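# Return misplaced items to the desk holding their kind

## Task

Find every item sitting on a desk where it does not belong and carry it to the desk that holds the matching items. The robot must not tip over or be left leaning, and an item only counts as placed if it stays there without the robot holding it.

## Robot and tools

ROBOT. TidyBot++: a wheeled base (0.54 m long, 0.50 m wide, 0.38 m tall) on four driven casters, carrying one seven-joint arm with a two-finger gripper. The shoulder sits 0.12 m ahead of the base centre and 0.68 m above the floor. Arm segments: upper arm 0.42 m, forearm 0.31 m, hand 0.31 m from wrist to the reported hand point. The arm begins folded, hand down, poking up to 0.08 m beyond the front of the base with the elbow as high as 1.15 m. A downward-pointing hand reaches at most about 0.94 m above the floor, and only near the base.

FRAMES. Base frame: origin on the floor below the base centre, x ahead, y to the left, z up. hand_pose uses this frame and marks the point between the finger pads; its z axis runs out along the fingers and its y axis is the closing direction. The odometry frame is where the base frame was when the scene began. Heading is positive to the left, within -3.142 to 3.142. base_tilt is in degrees, with forward and right positive when leaning that way.

execute_actions. Arguments: "actions", a list holding exactly one action or nothing (nothing just reports state and pictures), and "cameras", a list from base_camera, wrist_camera, all (omitted, null or ["all"] gives both; [] gives none). An action may contain:
- "base": one key only, a relative move from where the base last measured itself. translate_m: metres straight ahead (forward positive), -2 to 2. strafe_m: metres sideways (left positive), -2 to 2. rotate_rad: radians of turning in place (counter-clockwise from above positive), -6.3 to 6.3. A move needing over 8.667 s at its top speed is rejected.
- "joints": absolute targets by name, radians. joint_1_rad (any angle; spins the whole arm about vertical, positive is clockwise from above, opposite to rotate_rad), joint_2_rad shoulder -2.249 to 2.249, joint_3_rad any angle, joint_4_rad elbow -2.579 to 2.579, joint_5_rad any angle, joint_6_rad wrist -2.099 to 2.099, joint_7_rad any angle (hand down: positive turns counter-clockwise from above; at 1.57 the fingers open toward left and right). gripper_pos 0 (open, about 85 mm between pads) to 1 (closed); gap is roughly 85 x (1 - gripper_pos) mm. Unbounded joints go the short way; for bigger turns send steps below half a revolution. Done tolerance is ±0.039 for joints 1-4, ±0.056 for 5-7, ±0.03 for the gripper.
- "speeds": optional caps for this action only: translate_m and strafe_m 0.05-0.5 m/s, rotate_rad 0.1-1.57 rad/s (the top value is the default).
All motions in an action begin together. An unknown key or out-of-range value rejects the whole call and nothing moves. A joint or the base left out of an action may keep pushing toward an earlier target.

ARM GEOMETRY. With joint_1_rad 0, joint_3_rad 3.14, joint_5_rad 0 (near the start), the arm lies in the base x-z plane. Angles from vertical (forward positive): upper arm = joint_2_rad, forearm = joint_2_rad - joint_4_rad, hand = that minus joint_6_rad. Forward reach from the shoulder is the sum of length x sin(angle); height above the shoulder is the sum of length x cos(angle). Joints move up to 1.39 rad/s (1.22 for joints 5-7).

OTHER TOOLS. wait: "seconds" 0 to 10, commands nothing and returns state and pictures. zoom_image: "camera" (base_camera or wrist_camera) and "region" [x0, y0, x1, y1] in pixels of that camera's latest full picture, at most 504 x 504; gives a closer look. read_manual: optional "section" ("licences"), only returns licence text. finished_scene: "scene", the current scene's number; ends it permanently and reports success, so call it only once items rest on the correct desk by themselves.

CAMERAS. base_camera is fixed on the base, 644x364 pinhole, looking ahead and down. wrist_camera is a 644x476 fisheye that looks where the hand points. Calibration is approximate; the images show the true hand position better than hand_pose, which may be off by a centimetre or two.

RESULT LINES. base_status and joint_status describe how each motion ended. "done": reached (for the base it means the wheels turned enough, even with slip). "off_target": came to rest short and may still push. "contact_stop" or "time_out": target dropped, holding in place. A blocked base may report "done" while well short. "joint command not followed" with a "cause:" line means a self-collision check held back the arm targets (the gripper still moves); the arm may retry them later. on_its_own lists motion not commanded. motor_effort gives percent of maximum, peak in brackets. "ARM HIT" means the arm struck the base or itself. base_odometry counts wheel turns, so slip and drift creep in. For the gripper at 1: "done" means empty; "off_target" means an object stopped the fingers.

PRACTICAL NOTES. Friction leaves joints slightly short; fix by sending last command + (wanted - read). Held loads make the arm sag; do not command a joint to its current reading while carrying something. Closed fingertips stick about 20 mm beyond the hand point, so keep clear of surfaces.

AVOID. Dropping or slamming items, hard shoves, and knocking things over. Never drive while the arm is snagged on something high (about 0.8 m or more): the robot can tip; back away or retract the arm to level it. Sideways force on a raised hand can lift wheels. Driving the arm into objects can trip a torque fault (limits 104.5 N m for joints 1-4, 51.3 for 5-7), which freezes the arm and gripper for 10 s. Holding loads heats motors: MOTOR HOT warns from 60 °C, and at 75 °C an OVER-TEMPERATURE FAULT lets the arm sink; resend targets marked limit_stop_at_motor_heat. Loose objects may occasionally get nudged by outside causes.

Each tool is called after "Request:" by a JSON object that holds its "op" and its "data", one argument or row to a line.

## Session

I'll start by checking the current state and camera images.

Request:
{"op": "execute_actions", "data": {
  "actions": []
}}

Scene clock: 0.00 s.
base_odometry: x=+0.000 y=+0.000 heading=+0.000 (m, m, rad; odometry frame)
base_tilt: forward=-0.4 right=-0.1 (deg)
base_status: not commanded
joint_positions: joint_1_rad=-0.039 joint_2_rad=-0.311 joint_3_rad=+3.154 joint_4_rad=-2.522 joint_5_rad=-0.022 joint_6_rad=-0.864 joint_7_rad=+1.551 gripper_pos=+0.000
joint_status: not commanded
motor_effort: joint_1_rad=+0 joint_2_rad=-3 joint_3_rad=-1 joint_4_rad=+17 joint_5_rad=-1 joint_6_rad=+2 joint_7_rad=+0 (%)
hand_pose: x=+0.2629 y=+0.0108 z=+0.5841 quat_wxyz=(-0.011, +0.999, -0.003, +0.033) (m; base frame)
pictures: base_camera, wrist_camera
Images, in order (width x height): base_camera 644x364, wrist_camera 644x476.

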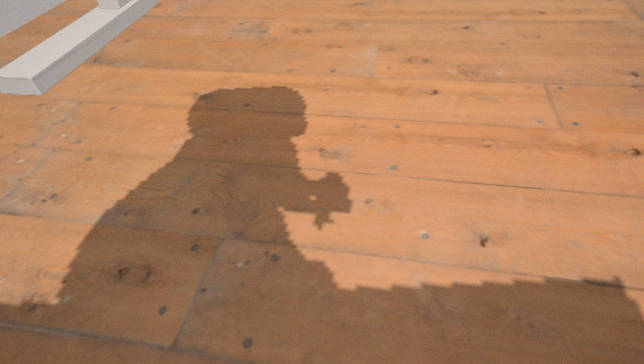

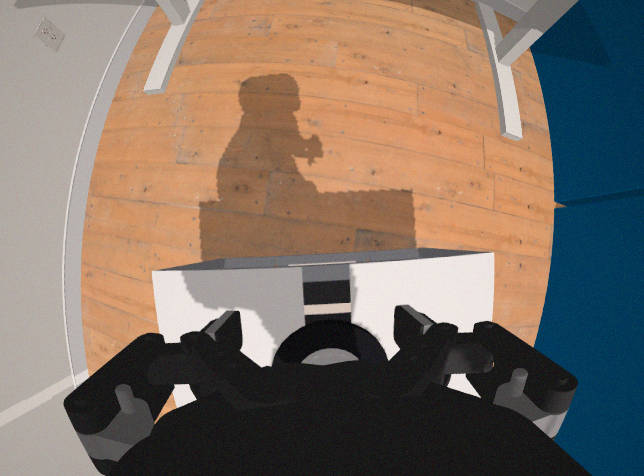

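Request:
{"op": "execute_actions", "data": {
  "actions": [
    {"joints": {"joint_6_rad": 0.35}}
  ]
}}

Scene clock: 2.00 s.
base_odometry: x=+0.000 y=+0.000 heading=+0.000 (m, m, rad; odometry frame)
base_tilt: forward=-0.5 right=+0.0 (deg)
base_status: not commanded
joint_positions: joint_1_rad=-0.039 joint_2_rad=-0.311 joint_3_rad=+3.154 joint_4_rad=-2.521 joint_5_rad=-0.022 joint_6_rad=+0.337 joint_7_rad=+1.551 gripper_pos=+0.000
joint_status: all done
motor_effort: joint_1_rad=-1(1) joint_2_rad=-6(6) joint_3_rad=+0(0) joint_4_rad=+19(19) joint_5_rad=-1(1) joint_6_rad=+8(9) joint_7_rad=+0(0) (%)
hand_pose: x=+0.5396 y=+0.0101 z=+0.8022 quat_wxyz=(-0.019, +0.805, -0.009, +0.592) (m; base frame)
pictures: base_camera, wrist_camera
camera_calibration (this result's frames):
wrist_camera: T_world_to_cam=[[0.00389937, -0.998205, -0.0597686, 0.0610968], [-0.329863, 0.0551396, -0.942417, 0.983035], [0.944021, 0.0233903, -0.329056, -0.112971], [0, 0, 0, 1]] pos_world=[0.430676, 0.00942538, 0.892907]
Images, in order (width x height): base_camera 644x364, wrist_camera 644x476.

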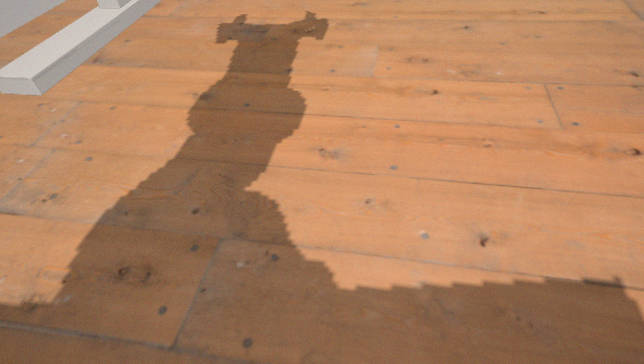

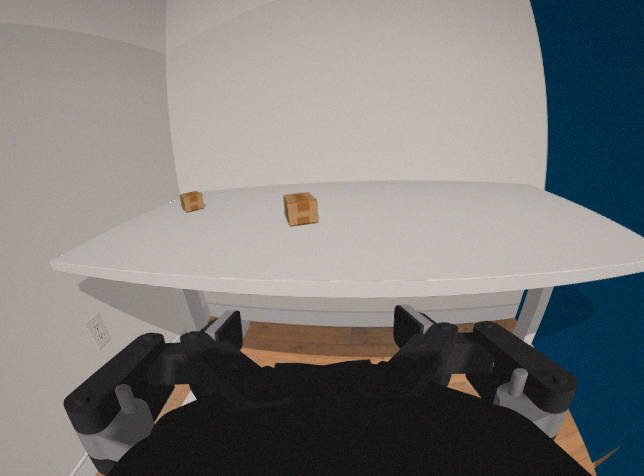

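Request:
{"op": "execute_actions", "data": {
  "actions": [
    {"joints": {"joint_1_rad": 2.0}}
  ],
  "cameras": ["wrist_camera"]
}}

Scene clock: 6.30 s.
base_odometry: x=+0.000 y=+0.000 heading=+0.000 (m, m, rad; odometry frame)
base_tilt: forward=-0.5 right=+0.0 (deg)
base_status: not commanded
joint_positions: joint_1_rad=+1.982 joint_2_rad=-0.311 joint_3_rad=+3.154 joint_4_rad=-2.521 joint_5_rad=-0.022 joint_6_rad=+0.337 joint_7_rad=+1.551 gripper_pos=+0.000
joint_status: all done
motor_effort: joint_1_rad=-1(1) joint_2_rad=-6(6) joint_3_rad=+1(0) joint_4_rad=+18(19) joint_5_rad=-1(1) joint_6_rad=+8(9) joint_7_rad=+0(0) (%)
hand_pose: x=-0.0548 y=-0.3831 z=+0.8022 quat_wxyz=(+0.492, +0.421, -0.687, +0.331) (m; base frame)
pictures: wrist_camera
camera_calibration (this result's frames):
wrist_camera: T_world_to_cam=[[-0.90058, 0.430562, -0.0597683, 0.16873], [0.193095, 0.273064, -0.942417, 0.920803], [-0.389449, -0.860263, -0.329055, 0.0457112], [0, 0, 0, 1]] pos_world=[-0.00804611, -0.284763, 0.892907]
Images, in order (width x height): wrist_camera 644x476.

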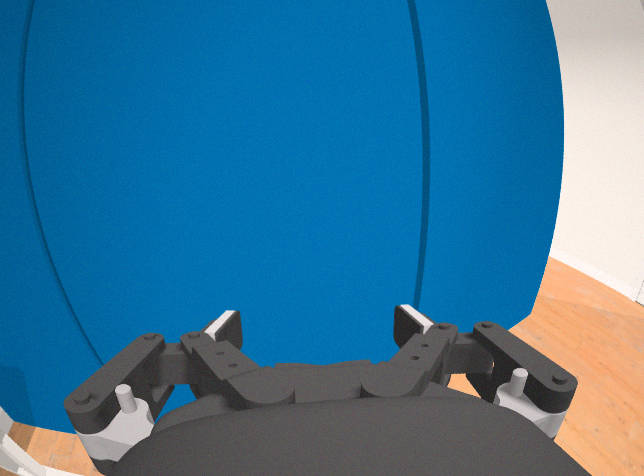

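Request:
{"op": "execute_actions", "data": {
  "actions": [
    {"joints": {"joint_1_rad": 3.14}}
  ],
  "cameras": ["wrist_camera"]
}}

Scene clock: 8.83 s.
base_odometry: x=+0.000 y=+0.000 heading=+0.000 (m, m, rad; odometry frame)
base_tilt: forward=-0.5 right=+0.0 (deg)
base_status: not commanded
joint_positions: joint_1_rad=+3.122 joint_2_rad=-0.311 joint_3_rad=+3.154 joint_4_rad=-2.521 joint_5_rad=-0.022 joint_6_rad=+0.337 joint_7_rad=+1.551 gripper_pos=+0.000
joint_status: all done
motor_effort: joint_1_rad=+0(1) joint_2_rad=-6(6) joint_3_rad=+0(1) joint_4_rad=+19(19) joint_5_rad=-1(0) joint_6_rad=+8(8) joint_7_rad=+0(0) (%)
hand_pose: x=-0.3017 y=-0.0020 z=+0.8022 quat_wxyz=(+0.592, -0.016, -0.805, +0.013) (m; base frame)
pictures: wrist_camera
camera_calibration (this result's frames):
wrist_camera: T_world_to_cam=[[0.0152392, 0.998096, -0.0597685, 0.0597474], [0.328745, -0.0614537, -0.942417, 0.904661], [-0.944296, -0.00528691, -0.329055, 0.111738], [0, 0, 0, 1]] pos_world=[-0.192799, -0.00344812, 0.892907]
Images, in order (width x height): wrist_camera 644x476.

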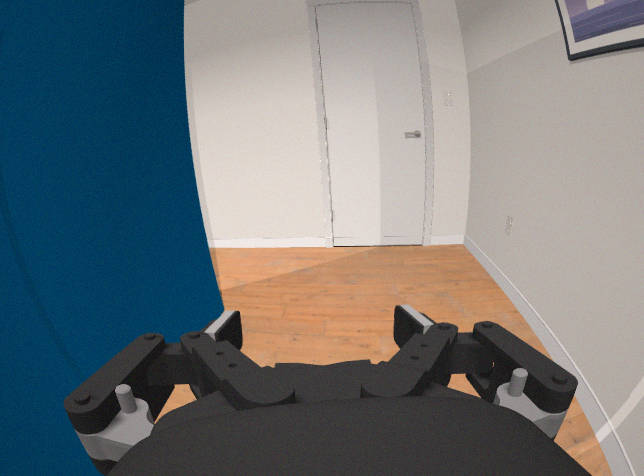

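Request:
{"op": "execute_actions", "data": {
  "actions": [
    {"joints": {"joint_1_rad": -1.7}}
  ],
  "cameras": ["wrist_camera"]
}}

Scene clock: 12.40 s.
base_odometry: x=+0.000 y=+0.000 heading=+0.000 (m, m, rad; odometry frame)
base_tilt: forward=-0.5 right=+0.0 (deg)
base_status: not commanded
joint_positions: joint_1_rad=+4.565 joint_2_rad=-0.311 joint_3_rad=+3.154 joint_4_rad=-2.521 joint_5_rad=-0.022 joint_6_rad=+0.337 joint_7_rad=+1.551 gripper_pos=+0.000
joint_status: all done
motor_effort: joint_1_rad=+0(0) joint_2_rad=-6(6) joint_3_rad=-1(1) joint_4_rad=+19(19) joint_5_rad=-1(1) joint_6_rad=+8(8) joint_7_rad=+0(0) (%)
hand_pose: x=+0.0635 y=+0.4170 z=+0.8022 quat_wxyz=(+0.453, -0.544, -0.594, -0.382) (m; base frame)
pictures: wrist_camera
camera_calibration (this result's frames):
wrist_camera: T_world_to_cam=[[0.991918, 0.111925, -0.0597685, -0.0564774], [-0.0191102, -0.333894, -0.942417, 0.946055], [-0.125437, 0.935942, -0.329056, 0.0142942], [0, 0, 0, 1]] pos_world=[0.0758932, 0.308825, 0.892907]
Images, in order (width x height): wrist_camera 644x476.

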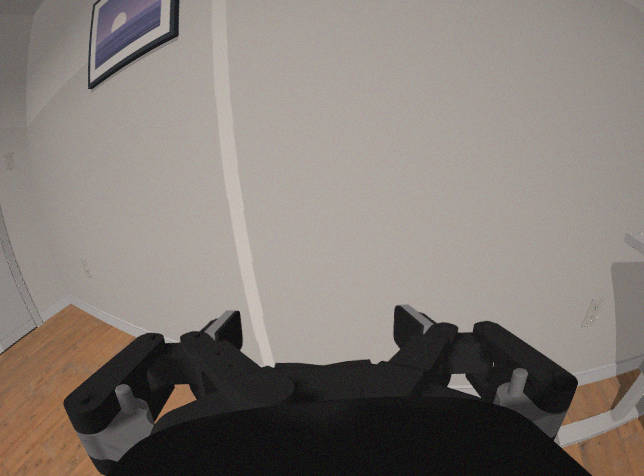

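Request:
{"op": "execute_actions", "data": {
  "actions": [
    {"base": {"rotate_rad": -0.16}, "joints": {"joint_1_rad": 0.0}}
  ]
}}

Scene clock: 16.07 s.
base_odometry: x=+0.000 y=+0.000 heading=-0.160 (m, m, rad; odometry frame)
base_tilt: forward=-0.5 right=+0.0 (deg)
base_status: done
joint_positions: joint_1_rad=+6.265 joint_2_rad=-0.311 joint_3_rad=+3.154 joint_4_rad=-2.521 joint_5_rad=-0.022 joint_6_rad=+0.337 joint_7_rad=+1.551 gripper_pos=+0.000
joint_status: all done
motor_effort: joint_1_rad=-1(1) joint_2_rad=-6(7) joint_3_rad=+0(1) joint_4_rad=+18(17) joint_5_rad=-1(1) joint_6_rad=+8(8) joint_7_rad=+0(0) (%)
hand_pose: x=+0.5397 y=+0.0013 z=+0.8022 quat_wxyz=(+0.012, -0.805, +0.017, -0.592) (m; base frame)
pictures: base_camera, wrist_camera
camera_calibration (this result's frames):
wrist_camera: T_world_to_cam=[[-0.0167513, -0.998072, -0.0597684, 0.0635541], [-0.328652, 0.0619516, -0.942417, 0.982891], [0.944303, 0.00385624, -0.329056, -0.113005], [0, 0, 0, 1]] pos_world=[0.430804, 0.00297572, 0.892907]
Images, in order (width x height): base_camera 644x364, wrist_camera 644x476.

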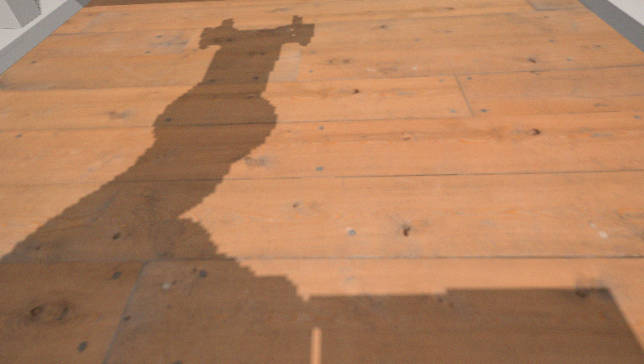

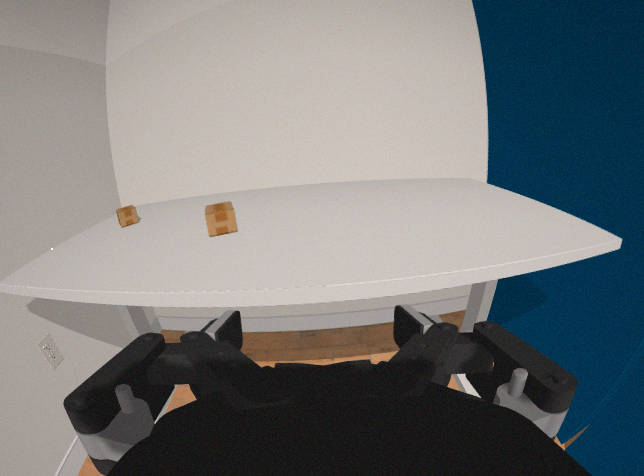

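Request:
{"op": "zoom_image", "data": {
  "camera": "base_camera",
  "region": [140, 0, 644, 364]
}}

Request:
{"op": "zoom_image", "data": {
  "camera": "wrist_camera",
  "region": [80, 170, 280, 270]
}}

Region (140, 0, 644, 364) of base_camera's 644x364 image, scaled by 1.000.

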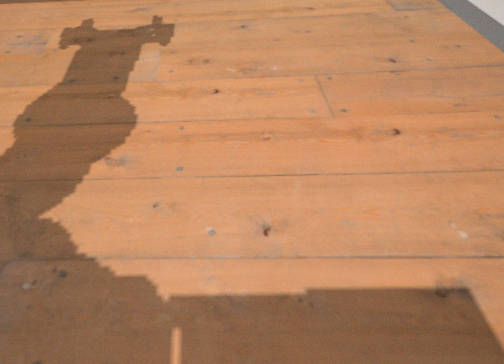

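Region (80, 170, 280, 270) of wrist_camera's 644x476 image, scaled by 2.520.

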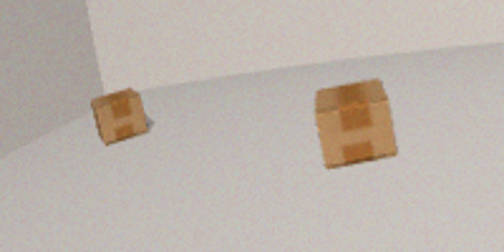

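Request:
{"op": "zoom_image", "data": {
  "camera": "base_camera",
  "region": [0, 0, 200, 113]
}}

Request:
{"op": "zoom_image", "data": {
  "camera": "base_camera",
  "region": [444, 0, 644, 113]
}}

Region (0, 0, 200, 113) of base_camera's 644x364 image, scaled by 2.520; it fills the top 285 rows of this view, and the rest is white.

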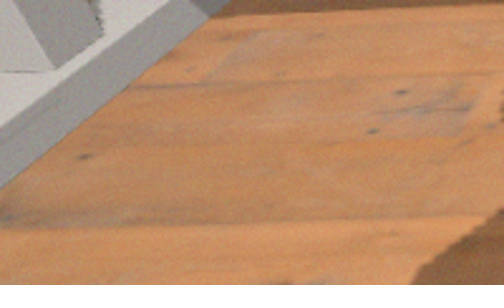

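Region (444, 0, 644, 113) of base_camera's 644x364 image, scaled by 2.520; it fills the top 285 rows of this view, and the rest is white.

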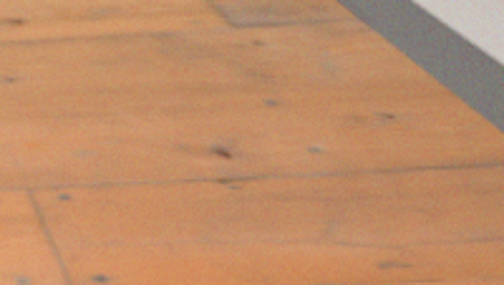

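Request:
{"op": "execute_actions", "data": {
  "actions": [
    {"base": {"rotate_rad": -0.06}}
  ],
  "cameras": []
}}

Request:
{"op": "execute_actions", "data": {
  "actions": [
    {"base": {"translate_m": -1.7}, "joints": {"joint_1_rad": 1.9}}
  ]
}}

Scene clock: 18.93 s.
base_odometry: x=+0.000 y=+0.000 heading=-0.221 (m, m, rad; odometry frame)
base_tilt: forward=-0.5 right=-0.1 (deg)
base_status: done
joint_positions: joint_1_rad=+6.270 joint_2_rad=-0.311 joint_3_rad=+3.154 joint_4_rad=-2.521 joint_5_rad=-0.022 joint_6_rad=+0.337 joint_7_rad=+1.551 gripper_pos=+0.000
joint_status: not commanded
motor_effort: joint_1_rad=+0(2) joint_2_rad=-6(6) joint_3_rad=+0(1) joint_4_rad=+18(19) joint_5_rad=-1(1) joint_6_rad=+8(8) joint_7_rad=+0(0) (%)
hand_pose: x=+0.5397 y=-0.0007 z=+0.8022 quat_wxyz=(+0.011, -0.805, +0.019, -0.592) (m; base frame)
pictures: none
No camera images: the call's "cameras" was empty. Leave "cameras" out to get every camera's image.

Scene clock: 23.70 s.
base_odometry: x=-1.658 y=+0.374 heading=-0.221 (m, m, rad; odometry frame)
base_tilt: forward=-0.5 right=+0.0 (deg)
base_status: done
joint_positions: joint_1_rad=+8.166 joint_2_rad=-0.311 joint_3_rad=+3.154 joint_4_rad=-2.521 joint_5_rad=-0.022 joint_6_rad=+0.337 joint_7_rad=+1.551 gripper_pos=+0.000
joint_status: all done
motor_effort: joint_1_rad=+0(1) joint_2_rad=-6(9) joint_3_rad=+0(1) joint_4_rad=+19(19) joint_5_rad=-1(0) joint_6_rad=+8(8) joint_7_rad=+0(0) (%)
hand_pose: x=-0.0160 y=-0.3985 z=+0.8021 quat_wxyz=(-0.475, -0.454, +0.665, -0.355) (m; base frame)
pictures: base_camera, wrist_camera
camera_calibration (this result's frames):
wrist_camera: T_world_to_cam=[[-0.9388, 0.339238, -0.0597665, 0.173277], [0.165165, 0.291054, -0.942342, 0.924076], [-0.302283, -0.894542, -0.329272, 0.0354857], [0, 0, 0, 1]] pos_world=[0.0207738, -0.295994, 0.892836]
Images, in order (width x height): base_camera 644x364, wrist_camera 644x476.

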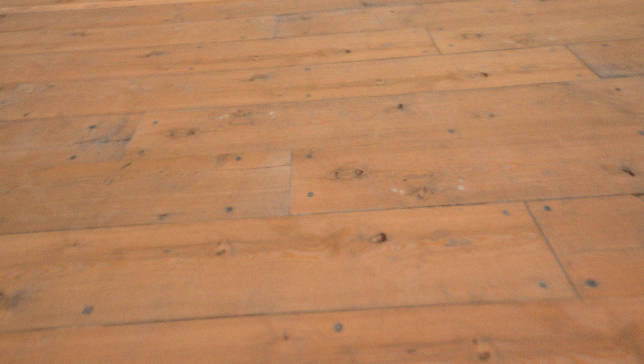

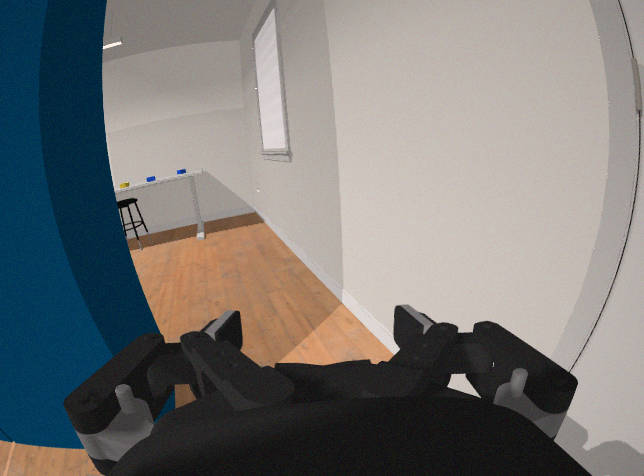

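Request:
{"op": "zoom_image", "data": {
  "camera": "wrist_camera",
  "region": [90, 130, 290, 280]
}}

Region (90, 130, 290, 280) of wrist_camera's 644x476 image, scaled by 2.520; it fills the top 378 rows of this view, and the rest is white.

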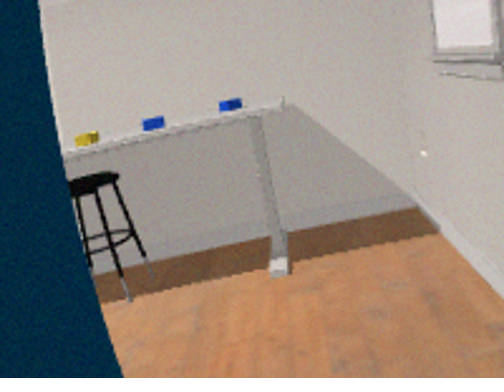

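Request:
{"op": "execute_actions", "data": {
  "actions": [
    {"base": {"translate_m": -0.17}}
  ],
  "cameras": []
}}

Request:
{"op": "execute_actions", "data": {
  "actions": [
    {"base": {"rotate_rad": -1.55}, "joints": {"joint_1_rad": 0.0}}
  ]
}}

Scene clock: 27.30 s.
base_odometry: x=-1.824 y=+0.411 heading=-0.222 (m, m, rad; odometry frame)
base_tilt: forward=-0.5 right=+0.0 (deg)
base_status: done
joint_positions: joint_1_rad=+8.167 joint_2_rad=-0.311 joint_3_rad=+3.154 joint_4_rad=-2.521 joint_5_rad=-0.022 joint_6_rad=+0.337 joint_7_rad=+1.551 gripper_pos=+0.000
joint_status: not commanded
motor_effort: joint_1_rad=+0(0) joint_2_rad=-6(7) joint_3_rad=+1(1) joint_4_rad=+19(18) joint_5_rad=-1(1) joint_6_rad=+8(8) joint_7_rad=+0(0) (%)
hand_pose: x=-0.0166 y=-0.3983 z=+0.8021 quat_wxyz=(-0.475, -0.454, +0.665, -0.354) (m; base frame)
pictures: none
No camera images: the call's "cameras" was empty. Leave "cameras" out to get every camera's image.

Scene clock: 30.33 s.
base_odometry: x=-1.824 y=+0.411 heading=-1.771 (m, m, rad; odometry frame)
base_tilt: forward=-0.5 right=+0.0 (deg)
base_status: done
joint_positions: joint_1_rad=+6.301 joint_2_rad=-0.311 joint_3_rad=+3.154 joint_4_rad=-2.521 joint_5_rad=-0.022 joint_6_rad=+0.337 joint_7_rad=+1.551 gripper_pos=+0.000
joint_status: all done
motor_effort: joint_1_rad=-1(1) joint_2_rad=-6(7) joint_3_rad=+0(1) joint_4_rad=+18(19) joint_5_rad=+0(1) joint_6_rad=+8(8) joint_7_rad=+0(0) (%)
hand_pose: x=+0.5395 y=-0.0136 z=+0.8021 quat_wxyz=(+0.002, -0.805, +0.031, -0.592) (m; base frame)
pictures: base_camera, wrist_camera
camera_calibration (this result's frames):
wrist_camera: T_world_to_cam=[[-0.0522972, -0.996841, -0.059767, 0.0677832], [-0.326452, 0.0736261, -0.942342, 0.982578], [0.943766, -0.0297708, -0.329272, -0.112794], [0, 0, 0, 1]] pos_world=[0.430761, -0.00813223, 0.892836]
Images, in order (width x height): base_camera 644x364, wrist_camera 644x476.

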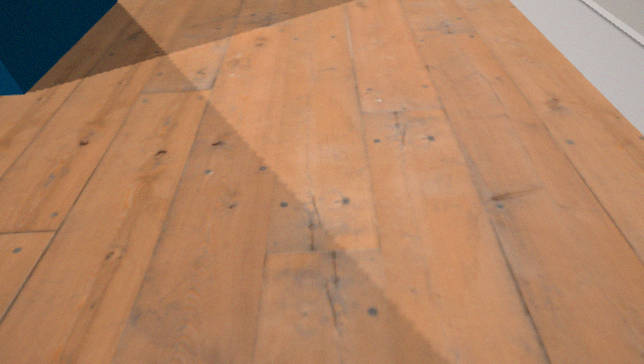

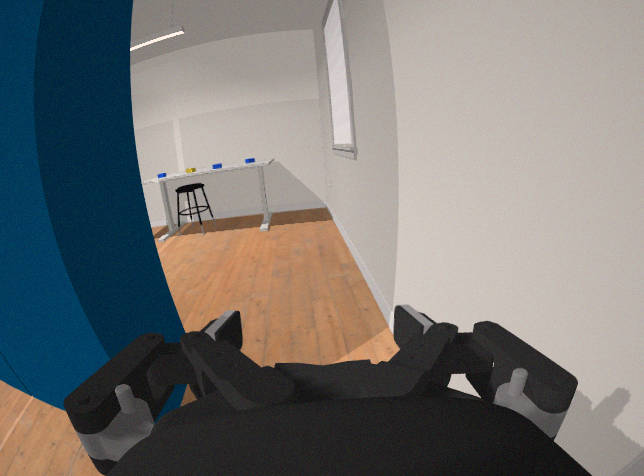

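Request:
{"op": "execute_actions", "data": {
  "actions": [
    {"base": {"translate_m": 1.9}}
  ]
}}

Scene clock: 36.13 s.
base_odometry: x=-2.206 y=-1.450 heading=-1.772 (m, m, rad; odometry frame)
base_tilt: forward=-0.5 right=-0.1 (deg)
base_status: done
joint_positions: joint_1_rad=+6.301 joint_2_rad=-0.312 joint_3_rad=+3.154 joint_4_rad=-2.521 joint_5_rad=-0.022 joint_6_rad=+0.337 joint_7_rad=+1.551 gripper_pos=+0.000
joint_status: not commanded
motor_effort: joint_1_rad=+0(0) joint_2_rad=-6(8) joint_3_rad=+0(0) joint_4_rad=+19(20) joint_5_rad=-1(0) joint_6_rad=+8(8) joint_7_rad=+0(0) (%)
hand_pose: x=+0.5395 y=-0.0136 z=+0.8022 quat_wxyz=(+0.002, -0.805, +0.031, -0.593) (m; base frame)
pictures: base_camera, wrist_camera
camera_calibration (this result's frames):
wrist_camera: T_world_to_cam=[[-0.0521741, -0.996847, -0.0597794, 0.0677769], [-0.326118, 0.0735866, -0.942461, 0.982619], [0.943888, -0.029677, -0.328929, -0.113042], [0, 0, 0, 1]] pos_world=[0.430685, -0.00809917, 0.892949]
Images, in order (width x height): base_camera 644x364, wrist_camera 644x476.

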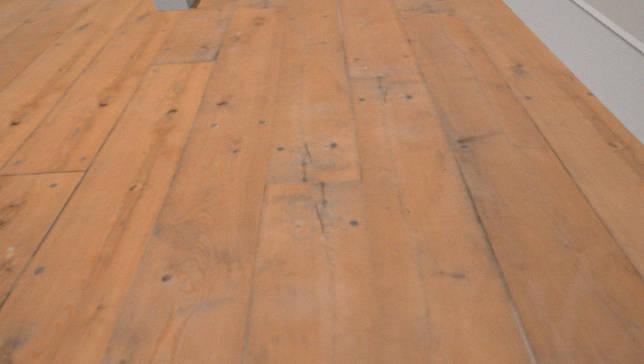

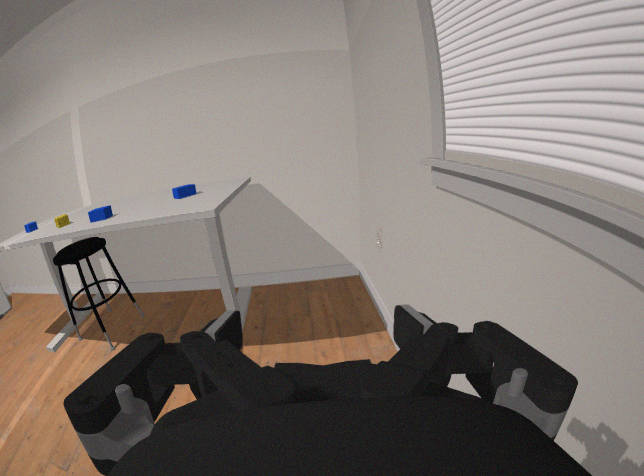

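Request:
{"op": "execute_actions", "data": {
  "actions": [
    {"joints": {"joint_1_rad": -1.0}}
  ],
  "cameras": ["wrist_camera"]
}}

Scene clock: 38.67 s.
base_odometry: x=-2.206 y=-1.450 heading=-1.772 (m, m, rad; odometry frame)
base_tilt: forward=-0.4 right=-0.1 (deg)
base_status: not commanded
joint_positions: joint_1_rad=+5.301 joint_2_rad=-0.312 joint_3_rad=+3.154 joint_4_rad=-2.521 joint_5_rad=-0.022 joint_6_rad=+0.337 joint_7_rad=+1.551 gripper_pos=+0.000
joint_status: all done
motor_effort: joint_1_rad=+0(1) joint_2_rad=-6(6) joint_3_rad=+1(0) joint_4_rad=+19(18) joint_5_rad=-1(1) joint_6_rad=+8(8) joint_7_rad=+0(0) (%)
hand_pose: x=+0.3576 y=+0.3465 z=+0.8022 quat_wxyz=(+0.286, -0.721, -0.358, -0.519) (m; base frame)
pictures: wrist_camera
camera_calibration (this result's frames):
wrist_camera: T_world_to_cam=[[0.810606, -0.582533, -0.0597796, -0.0348937], [-0.238133, -0.23465, -0.942461, 0.972149], [0.534987, 0.778199, -0.328929, -0.0643827], [0, 0, 0, 1]] pos_world=[0.294229, 0.257891, 0.892949]
Images, in order (width x height): wrist_camera 644x476.

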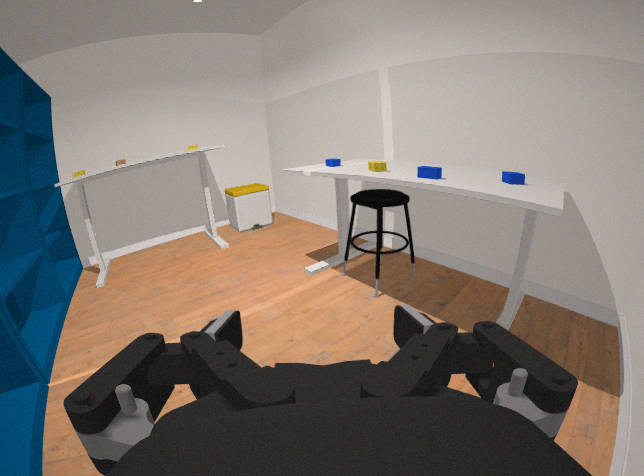

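Request:
{"op": "zoom_image", "data": {
  "camera": "wrist_camera",
  "region": [40, 120, 290, 300]
}}

Request:
{"op": "zoom_image", "data": {
  "camera": "wrist_camera",
  "region": [270, 130, 580, 320]
}}

Region (40, 120, 290, 300) of wrist_camera's 644x476 image, scaled by 2.016; it fills the top 363 rows of this view, and the rest is white.

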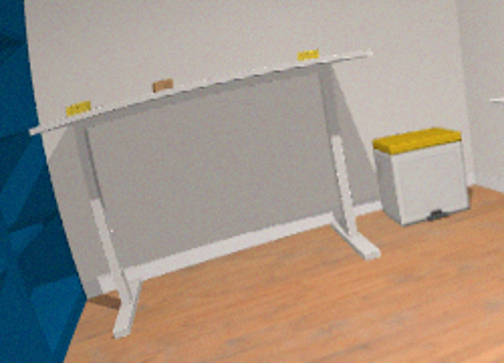

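Region (270, 130, 580, 320) of wrist_camera's 644x476 image, scaled by 1.626; it fills the top 309 rows of this view, and the rest is white.

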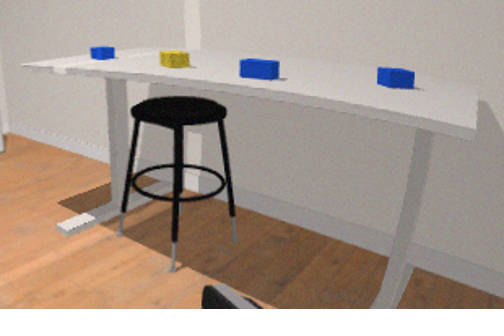

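Request:
{"op": "execute_actions", "data": {
  "actions": [
    {"base": {"strafe_m": 1.13}, "joints": {"joint_1_rad": 0.0}}
  ]
}}

Scene clock: 46.80 s.
base_odometry: x=-1.098 y=-1.677 heading=-1.772 (m, m, rad; odometry frame)
base_tilt: forward=-0.5 right=+0.0 (deg)
base_status: done
joint_positions: joint_1_rad=+6.265 joint_2_rad=-0.312 joint_3_rad=+3.154 joint_4_rad=-2.521 joint_5_rad=-0.022 joint_6_rad=+0.337 joint_7_rad=+1.551 gripper_pos=+0.000
joint_status: all done
motor_effort: joint_1_rad=+0(1) joint_2_rad=-6(6) joint_3_rad=-1(1) joint_4_rad=+19(19) joint_5_rad=+0(1) joint_6_rad=+8(8) joint_7_rad=+0(0) (%)
hand_pose: x=+0.5397 y=+0.0013 z=+0.8022 quat_wxyz=(+0.012, -0.805, +0.017, -0.592) (m; base frame)
pictures: base_camera, wrist_camera
camera_calibration (this result's frames):
wrist_camera: T_world_to_cam=[[-0.0168808, -0.998069, -0.0597795, 0.063577], [-0.328509, 0.0620053, -0.942463, 0.982905], [0.94435, 0.00372855, -0.328921, -0.113102], [0, 0, 0, 1]] pos_world=[0.430774, 0.00293067, 0.892951]
Images, in order (width x height): base_camera 644x364, wrist_camera 644x476.

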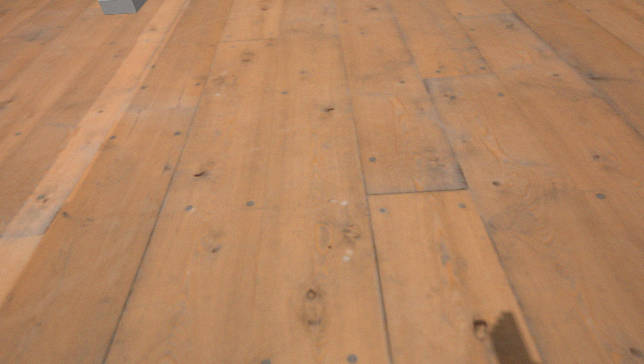

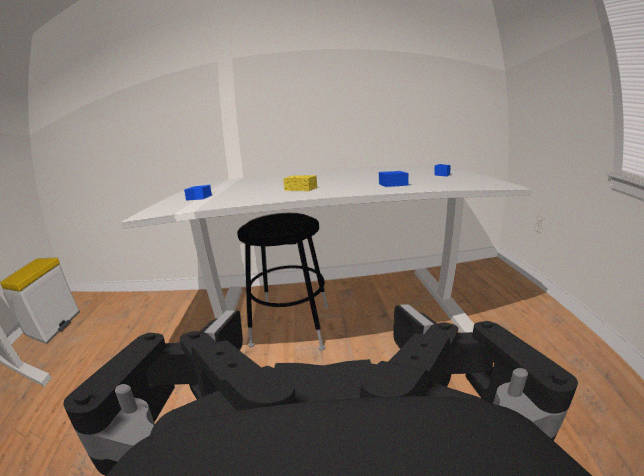

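Request:
{"op": "execute_actions", "data": {
  "actions": [
    {"base": {"translate_m": 0.45}}
  ]
}}

Scene clock: 49.60 s.
base_odometry: x=-1.188 y=-2.118 heading=-1.772 (m, m, rad; odometry frame)
base_tilt: forward=-0.5 right=+0.0 (deg)
base_status: done
joint_positions: joint_1_rad=+6.266 joint_2_rad=-0.309 joint_3_rad=+3.154 joint_4_rad=-2.521 joint_5_rad=-0.022 joint_6_rad=+0.337 joint_7_rad=+1.551 gripper_pos=+0.000
joint_status: not commanded
motor_effort: joint_1_rad=+0(1) joint_2_rad=-6(8) joint_3_rad=+0(0) joint_4_rad=+18(20) joint_5_rad=-1(1) joint_6_rad=+8(9) joint_7_rad=+0(0) (%)
hand_pose: x=+0.5400 y=+0.0013 z=+0.8013 quat_wxyz=(+0.012, -0.806, +0.017, -0.592) (m; base frame)
pictures: base_camera, wrist_camera
camera_calibration (this result's frames):
wrist_camera: T_world_to_cam=[[-0.017056, -0.998071, -0.059702, 0.063545], [-0.330622, 0.0619816, -0.941726, 0.982652], [0.943609, 0.00367668, -0.331041, -0.111567], [0, 0, 0, 1]] pos_world=[0.431246, 0.00292621, 0.89225]
Images, in order (width x height): base_camera 644x364, wrist_camera 644x476.

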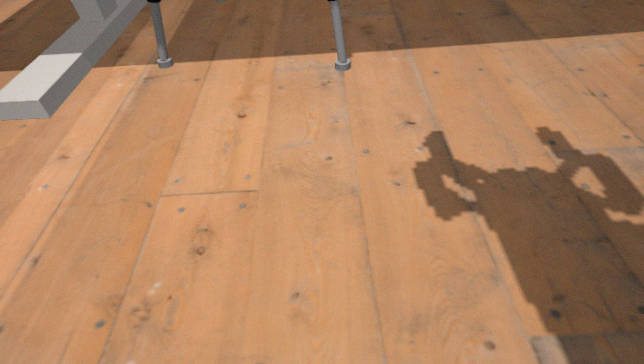

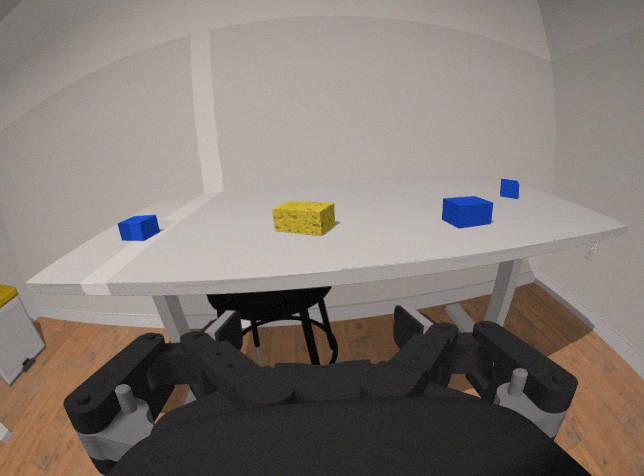

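Request:
{"op": "zoom_image", "data": {
  "camera": "wrist_camera",
  "region": [240, 180, 380, 300]
}}

Region (240, 180, 380, 300) of wrist_camera's 644x476 image, scaled by 3.600; it fills the top 432 rows of this view, and the rest is white.

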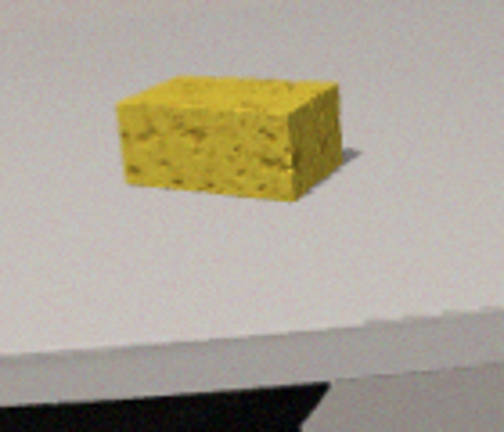

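Request:
{"op": "execute_actions", "data": {
  "actions": [
    {"base": {"translate_m": 0.40}, "speeds": {"translate_m": 0.22}, "joints": {"joint_2_rad": 0.0, "joint_4_rad": -0.89, "joint_6_rad": -1.82}}
  ]
}}

Scene clock: 56.23 s.
base_odometry: x=-1.268 y=-2.510 heading=-1.772 (m, m, rad; odometry frame)
base_tilt: forward=-0.4 right=+0.0 (deg)
base_status: done
joint_positions: joint_1_rad=+6.266 joint_2_rad=-0.016 joint_3_rad=+3.154 joint_4_rad=-0.903 joint_5_rad=-0.022 joint_6_rad=-1.786 joint_7_rad=+1.551 gripper_pos=+0.000
joint_status: all done
motor_effort: joint_1_rad=-1(1) joint_2_rad=-14(16) joint_3_rad=+1(1) joint_4_rad=+17(22) joint_5_rad=-1(1) joint_6_rad=+3(9) joint_7_rad=+0(0) (%)
hand_pose: x=+0.4967 y=+0.0100 z=+1.0234 quat_wxyz=(+0.013, -0.973, +0.002, -0.232) (m; base frame)
pictures: base_camera, wrist_camera
camera_calibration (this result's frames):
wrist_camera: T_world_to_cam=[[-0.0154094, -0.999208, -0.0366979, 0.0604595], [-0.906696, 0.0294358, -0.420756, 0.930309], [0.421503, 0.0267902, -0.906431, 0.850718], [0, 0, 0, 1]] pos_world=[0.485859, 0.0102362, 1.16477]
Images, in order (width x height): base_camera 644x364, wrist_camera 644x476.

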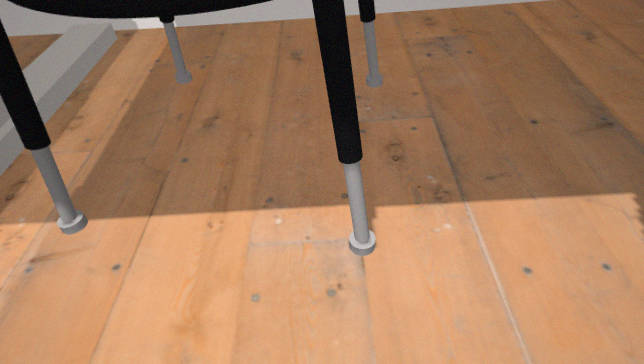

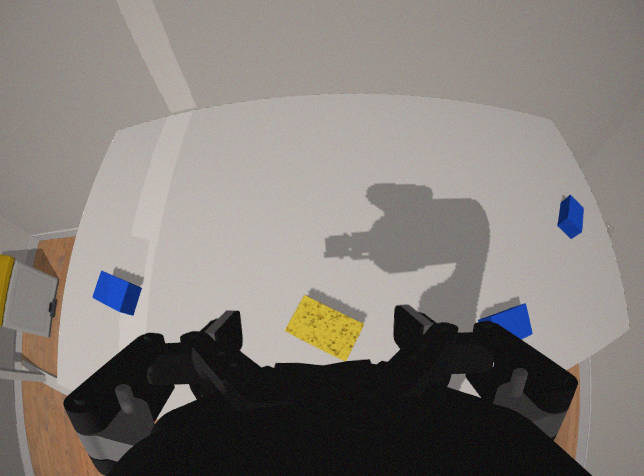

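Request:
{"op": "zoom_image", "data": {
  "camera": "wrist_camera",
  "region": [260, 270, 400, 375]
}}

Region (260, 270, 400, 375) of wrist_camera's 644x476 image, scaled by 3.600; it fills the top 378 rows of this view, and the rest is white.

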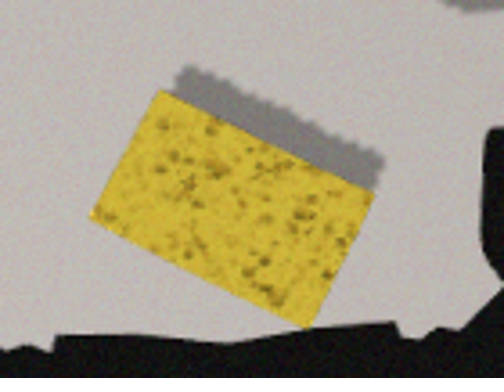

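Request:
{"op": "execute_actions", "data": {
  "actions": [
    {"joints": {"joint_1_rad": 0.02, "joint_2_rad": 0.24, "joint_4_rad": -1.11, "joint_6_rad": -1.82, "joint_7_rad": 2.63}}
  ],
  "cameras": ["wrist_camera"]
}}

Scene clock: 60.43 s.
base_odometry: x=-1.268 y=-2.510 heading=-1.772 (m, m, rad; odometry frame)
base_tilt: forward=-0.4 right=-0.1 (deg)
base_status: not commanded
joint_positions: joint_1_rad=+6.283 joint_2_rad=+0.243 joint_3_rad=+3.154 joint_4_rad=-1.101 joint_5_rad=-0.022 joint_6_rad=-1.786 joint_7_rad=+2.615 gripper_pos=+0.000
joint_status: all done
motor_effort: joint_1_rad=+0(1) joint_2_rad=-24(26) joint_3_rad=-1(1) joint_4_rad=+16(17) joint_5_rad=-1(1) joint_6_rad=-1(3) joint_7_rad=+0(0) (%)
hand_pose: x=+0.5302 y=+0.0039 z=+0.8497 quat_wxyz=(+0.005, -0.868, -0.496, -0.010) (m; base frame)
pictures: wrist_camera
camera_calibration (this result's frames):
wrist_camera: T_world_to_cam=[[0.850735, -0.525593, -0.00138955, -0.442635], [-0.525546, -0.850688, 0.0114456, 0.321803], [-0.0071978, -0.00900689, -0.999934, 0.98619], [0, 0, 0, 1]] pos_world=[0.552786, 0.0499908, 0.981826]
Images, in order (width x height): wrist_camera 644x476.

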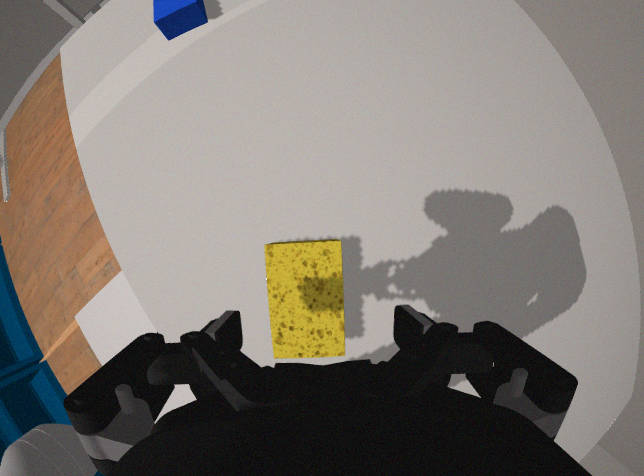

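Request:
{"op": "zoom_image", "data": {
  "camera": "wrist_camera",
  "region": [220, 225, 420, 375]
}}

Region (220, 225, 420, 375) of wrist_camera's 644x476 image, scaled by 2.520; it fills the top 378 rows of this view, and the rest is white.

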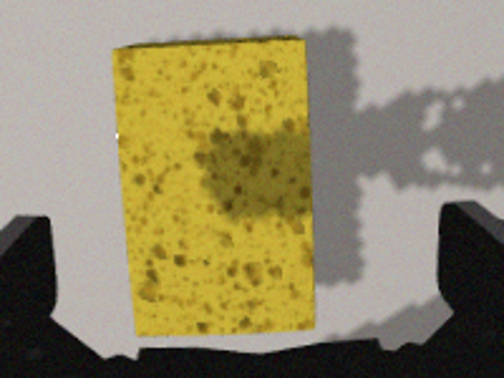

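Request:
{"op": "execute_actions", "data": {
  "actions": [
    {"joints": {"joint_2_rad": 0.195, "joint_4_rad": -1.322, "joint_6_rad": -1.60}}
  ],
  "cameras": ["wrist_camera"]
}}

Scene clock: 64.43 s.
base_odometry: x=-1.268 y=-2.510 heading=-1.772 (m, m, rad; odometry frame)
base_tilt: forward=-0.5 right=+0.0 (deg)
base_status: not commanded
joint_positions: joint_1_rad=+6.283 joint_2_rad=+0.212 joint_3_rad=+3.154 joint_4_rad=-1.308 joint_5_rad=-0.022 joint_6_rad=-1.635 joint_7_rad=+2.615 gripper_pos=+0.000
joint_status: all done
motor_effort: joint_1_rad=-1(0) joint_2_rad=-22(23) joint_3_rad=-1(0) joint_4_rad=+16(18) joint_5_rad=-1(1) joint_6_rad=-1(1) joint_7_rad=+0(0) (%)
hand_pose: x=+0.5174 y=+0.0039 z=+0.7979 quat_wxyz=(+0.012, -0.869, -0.494, +0.001) (m; base frame)
pictures: wrist_camera
camera_calibration (this result's frames):
wrist_camera: T_world_to_cam=[[0.848628, -0.528475, -0.023336, -0.413148], [-0.527999, -0.848912, 0.0237565, 0.307145], [-0.0323649, -0.00783903, -0.999445, 0.946895], [0, 0, 0, 1]] pos_world=[0.543428, 0.0498235, 0.929432]
Images, in order (width x height): wrist_camera 644x476.

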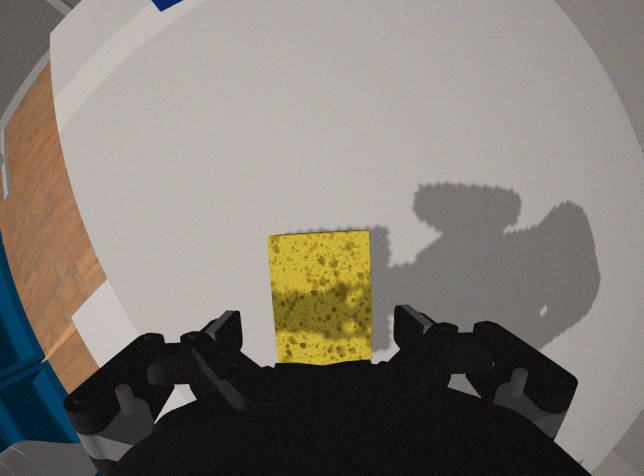

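Request:
{"op": "execute_actions", "data": {
  "actions": [
    {"joints": {"joint_4_rad": -1.44, "joint_6_rad": -1.475}}
  ],
  "cameras": ["wrist_camera"]
}}

Scene clock: 65.70 s.
base_odometry: x=-1.268 y=-2.510 heading=-1.772 (m, m, rad; odometry frame)
base_tilt: forward=-0.4 right=+0.0 (deg)
base_status: not commanded
joint_positions: joint_1_rad=+6.283 joint_2_rad=+0.207 joint_3_rad=+3.154 joint_4_rad=-1.429 joint_5_rad=-0.022 joint_6_rad=-1.510 joint_7_rad=+2.615 gripper_pos=+0.000
joint_status: all done
motor_effort: joint_1_rad=+0(1) joint_2_rad=-22(23) joint_3_rad=-1(0) joint_4_rad=+16(18) joint_5_rad=-1(1) joint_6_rad=-1(1) joint_7_rad=+0(0) (%)
hand_pose: x=+0.5179 y=+0.0038 z=+0.7621 quat_wxyz=(+0.009, -0.870, -0.493, -0.003) (m; base frame)
pictures: wrist_camera
camera_calibration (this result's frames):
wrist_camera: T_world_to_cam=[[0.847376, -0.530769, -0.0154232, -0.419897], [-0.53049, -0.847481, 0.0188937, 0.313198], [-0.0230991, -0.00782819, -0.999703, 0.906508], [0, 0, 0, 1]] pos_world=[0.542898, 0.0496576, 0.893845]
Images, in order (width x height): wrist_camera 644x476.

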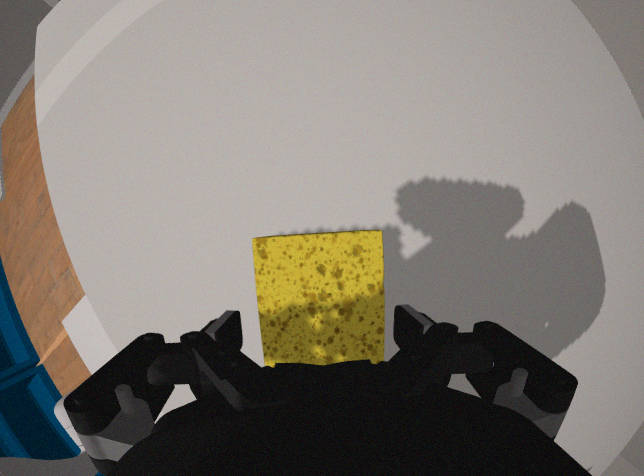

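Request:
{"op": "execute_actions", "data": {
  "actions": [
    {"joints": {"joint_4_rad": -1.493, "joint_6_rad": -1.422}}
  ],
  "cameras": ["wrist_camera"]
}}

Scene clock: 66.77 s.
base_odometry: x=-1.268 y=-2.510 heading=-1.772 (m, m, rad; odometry frame)
base_tilt: forward=-0.4 right=-0.1 (deg)
base_status: not commanded
joint_positions: joint_1_rad=+6.283 joint_2_rad=+0.206 joint_3_rad=+3.154 joint_4_rad=-1.483 joint_5_rad=-0.022 joint_6_rad=-1.458 joint_7_rad=+2.615 gripper_pos=+0.000
joint_status: all done
motor_effort: joint_1_rad=+0(0) joint_2_rad=-22(23) joint_3_rad=+0(0) joint_4_rad=+16(18) joint_5_rad=-1(1) joint_6_rad=-1(0) joint_7_rad=+0(0) (%)
hand_pose: x=+0.5160 y=+0.0038 z=+0.7456 quat_wxyz=(+0.009, -0.870, -0.492, -0.003) (m; base frame)
pictures: wrist_camera
camera_calibration (this result's frames):
wrist_camera: T_world_to_cam=[[0.846765, -0.531738, -0.0155876, -0.418073], [-0.531454, -0.846872, 0.0191031, 0.312764], [-0.0233586, -0.00789177, -0.999696, 0.890146], [0, 0, 0, 1]] pos_world=[0.541022, 0.0495901, 0.877384]
Images, in order (width x height): wrist_camera 644x476.

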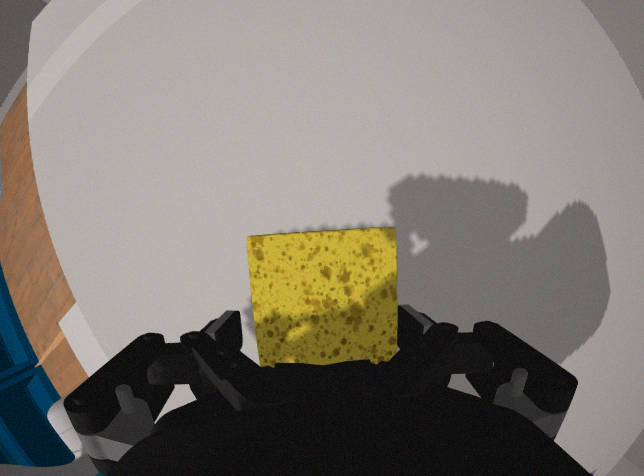

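Request:
{"op": "execute_actions", "data": {
  "actions": [
    {"joints": {"gripper_pos": 1.0}}
  ],
  "cameras": ["wrist_camera"]
}}

Scene clock: 71.53 s.
base_odometry: x=-1.268 y=-2.510 heading=-1.772 (m, m, rad; odometry frame)
base_tilt: forward=-0.4 right=-0.1 (deg)
base_status: not commanded
joint_positions: joint_1_rad=+6.283 joint_2_rad=+0.195 joint_3_rad=+3.154 joint_4_rad=-1.485 joint_5_rad=-0.022 joint_6_rad=-1.458 joint_7_rad=+2.615 gripper_pos=+0.381
joint_status: gripper_pos off_target (ended at +0.381, target +1.000)
motor_effort: joint_1_rad=+0(0) joint_2_rad=-22(23) joint_3_rad=+0(1) joint_4_rad=+17(17) joint_5_rad=-1(1) joint_6_rad=-1(1) joint_7_rad=+0(0) (%)
hand_pose: x=+0.5144 y=+0.0037 z=+0.7490 quat_wxyz=(+0.007, -0.870, -0.492, -0.006) (m; base frame)
pictures: wrist_camera
camera_calibration (this result's frames):
wrist_camera: T_world_to_cam=[[0.846822, -0.531802, -0.00885338, -0.421799], [-0.531653, -0.846832, 0.0148371, 0.315161], [-0.0153877, -0.00785748, -0.999851, 0.889488], [0, 0, 0, 1]] pos_world=[0.538433, 0.0495637, 0.880945]
Images, in order (width x height): wrist_camera 644x476.

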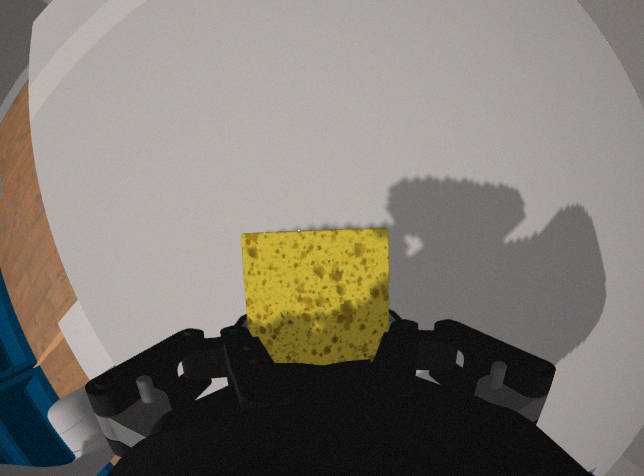

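Request:
{"op": "execute_actions", "data": {
  "actions": [
    {"joints": {"joint_2_rad": 0.15, "joint_4_rad": -1.15, "joint_6_rad": -1.80}}
  ],
  "cameras": ["wrist_camera"]
}}

Scene clock: 75.40 s.
base_odometry: x=-1.268 y=-2.510 heading=-1.772 (m, m, rad; odometry frame)
base_tilt: forward=-0.4 right=+0.0 (deg)
base_status: not commanded
joint_positions: joint_1_rad=+6.283 joint_2_rad=+0.158 joint_3_rad=+3.154 joint_4_rad=-1.162 joint_5_rad=-0.022 joint_6_rad=-1.766 joint_7_rad=+2.615 gripper_pos=+0.381
joint_status: all done
motor_effort: joint_1_rad=+0(1) joint_2_rad=-21(23) joint_3_rad=-1(0) joint_4_rad=+17(18) joint_5_rad=-1(1) joint_6_rad=+0(0) joint_7_rad=+0(0) (%)
hand_pose: x=+0.5071 y=+0.0039 z=+0.8646 quat_wxyz=(-0.006, -0.868, -0.495, -0.029) (m; base frame)
pictures: wrist_camera
camera_calibration (this result's frames):
wrist_camera: T_world_to_cam=[[0.849661, -0.526112, 0.035809, -0.454552], [-0.526036, -0.850374, -0.0122743, 0.33028], [0.0369087, -0.0084078, -0.999283, 0.977959], [0, 0, 0, 1]] pos_world=[0.523859, 0.0499388, 0.997589]
Images, in order (width x height): wrist_camera 644x476.

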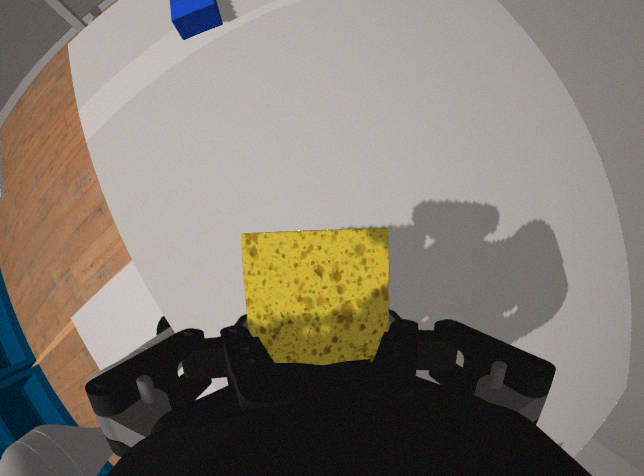

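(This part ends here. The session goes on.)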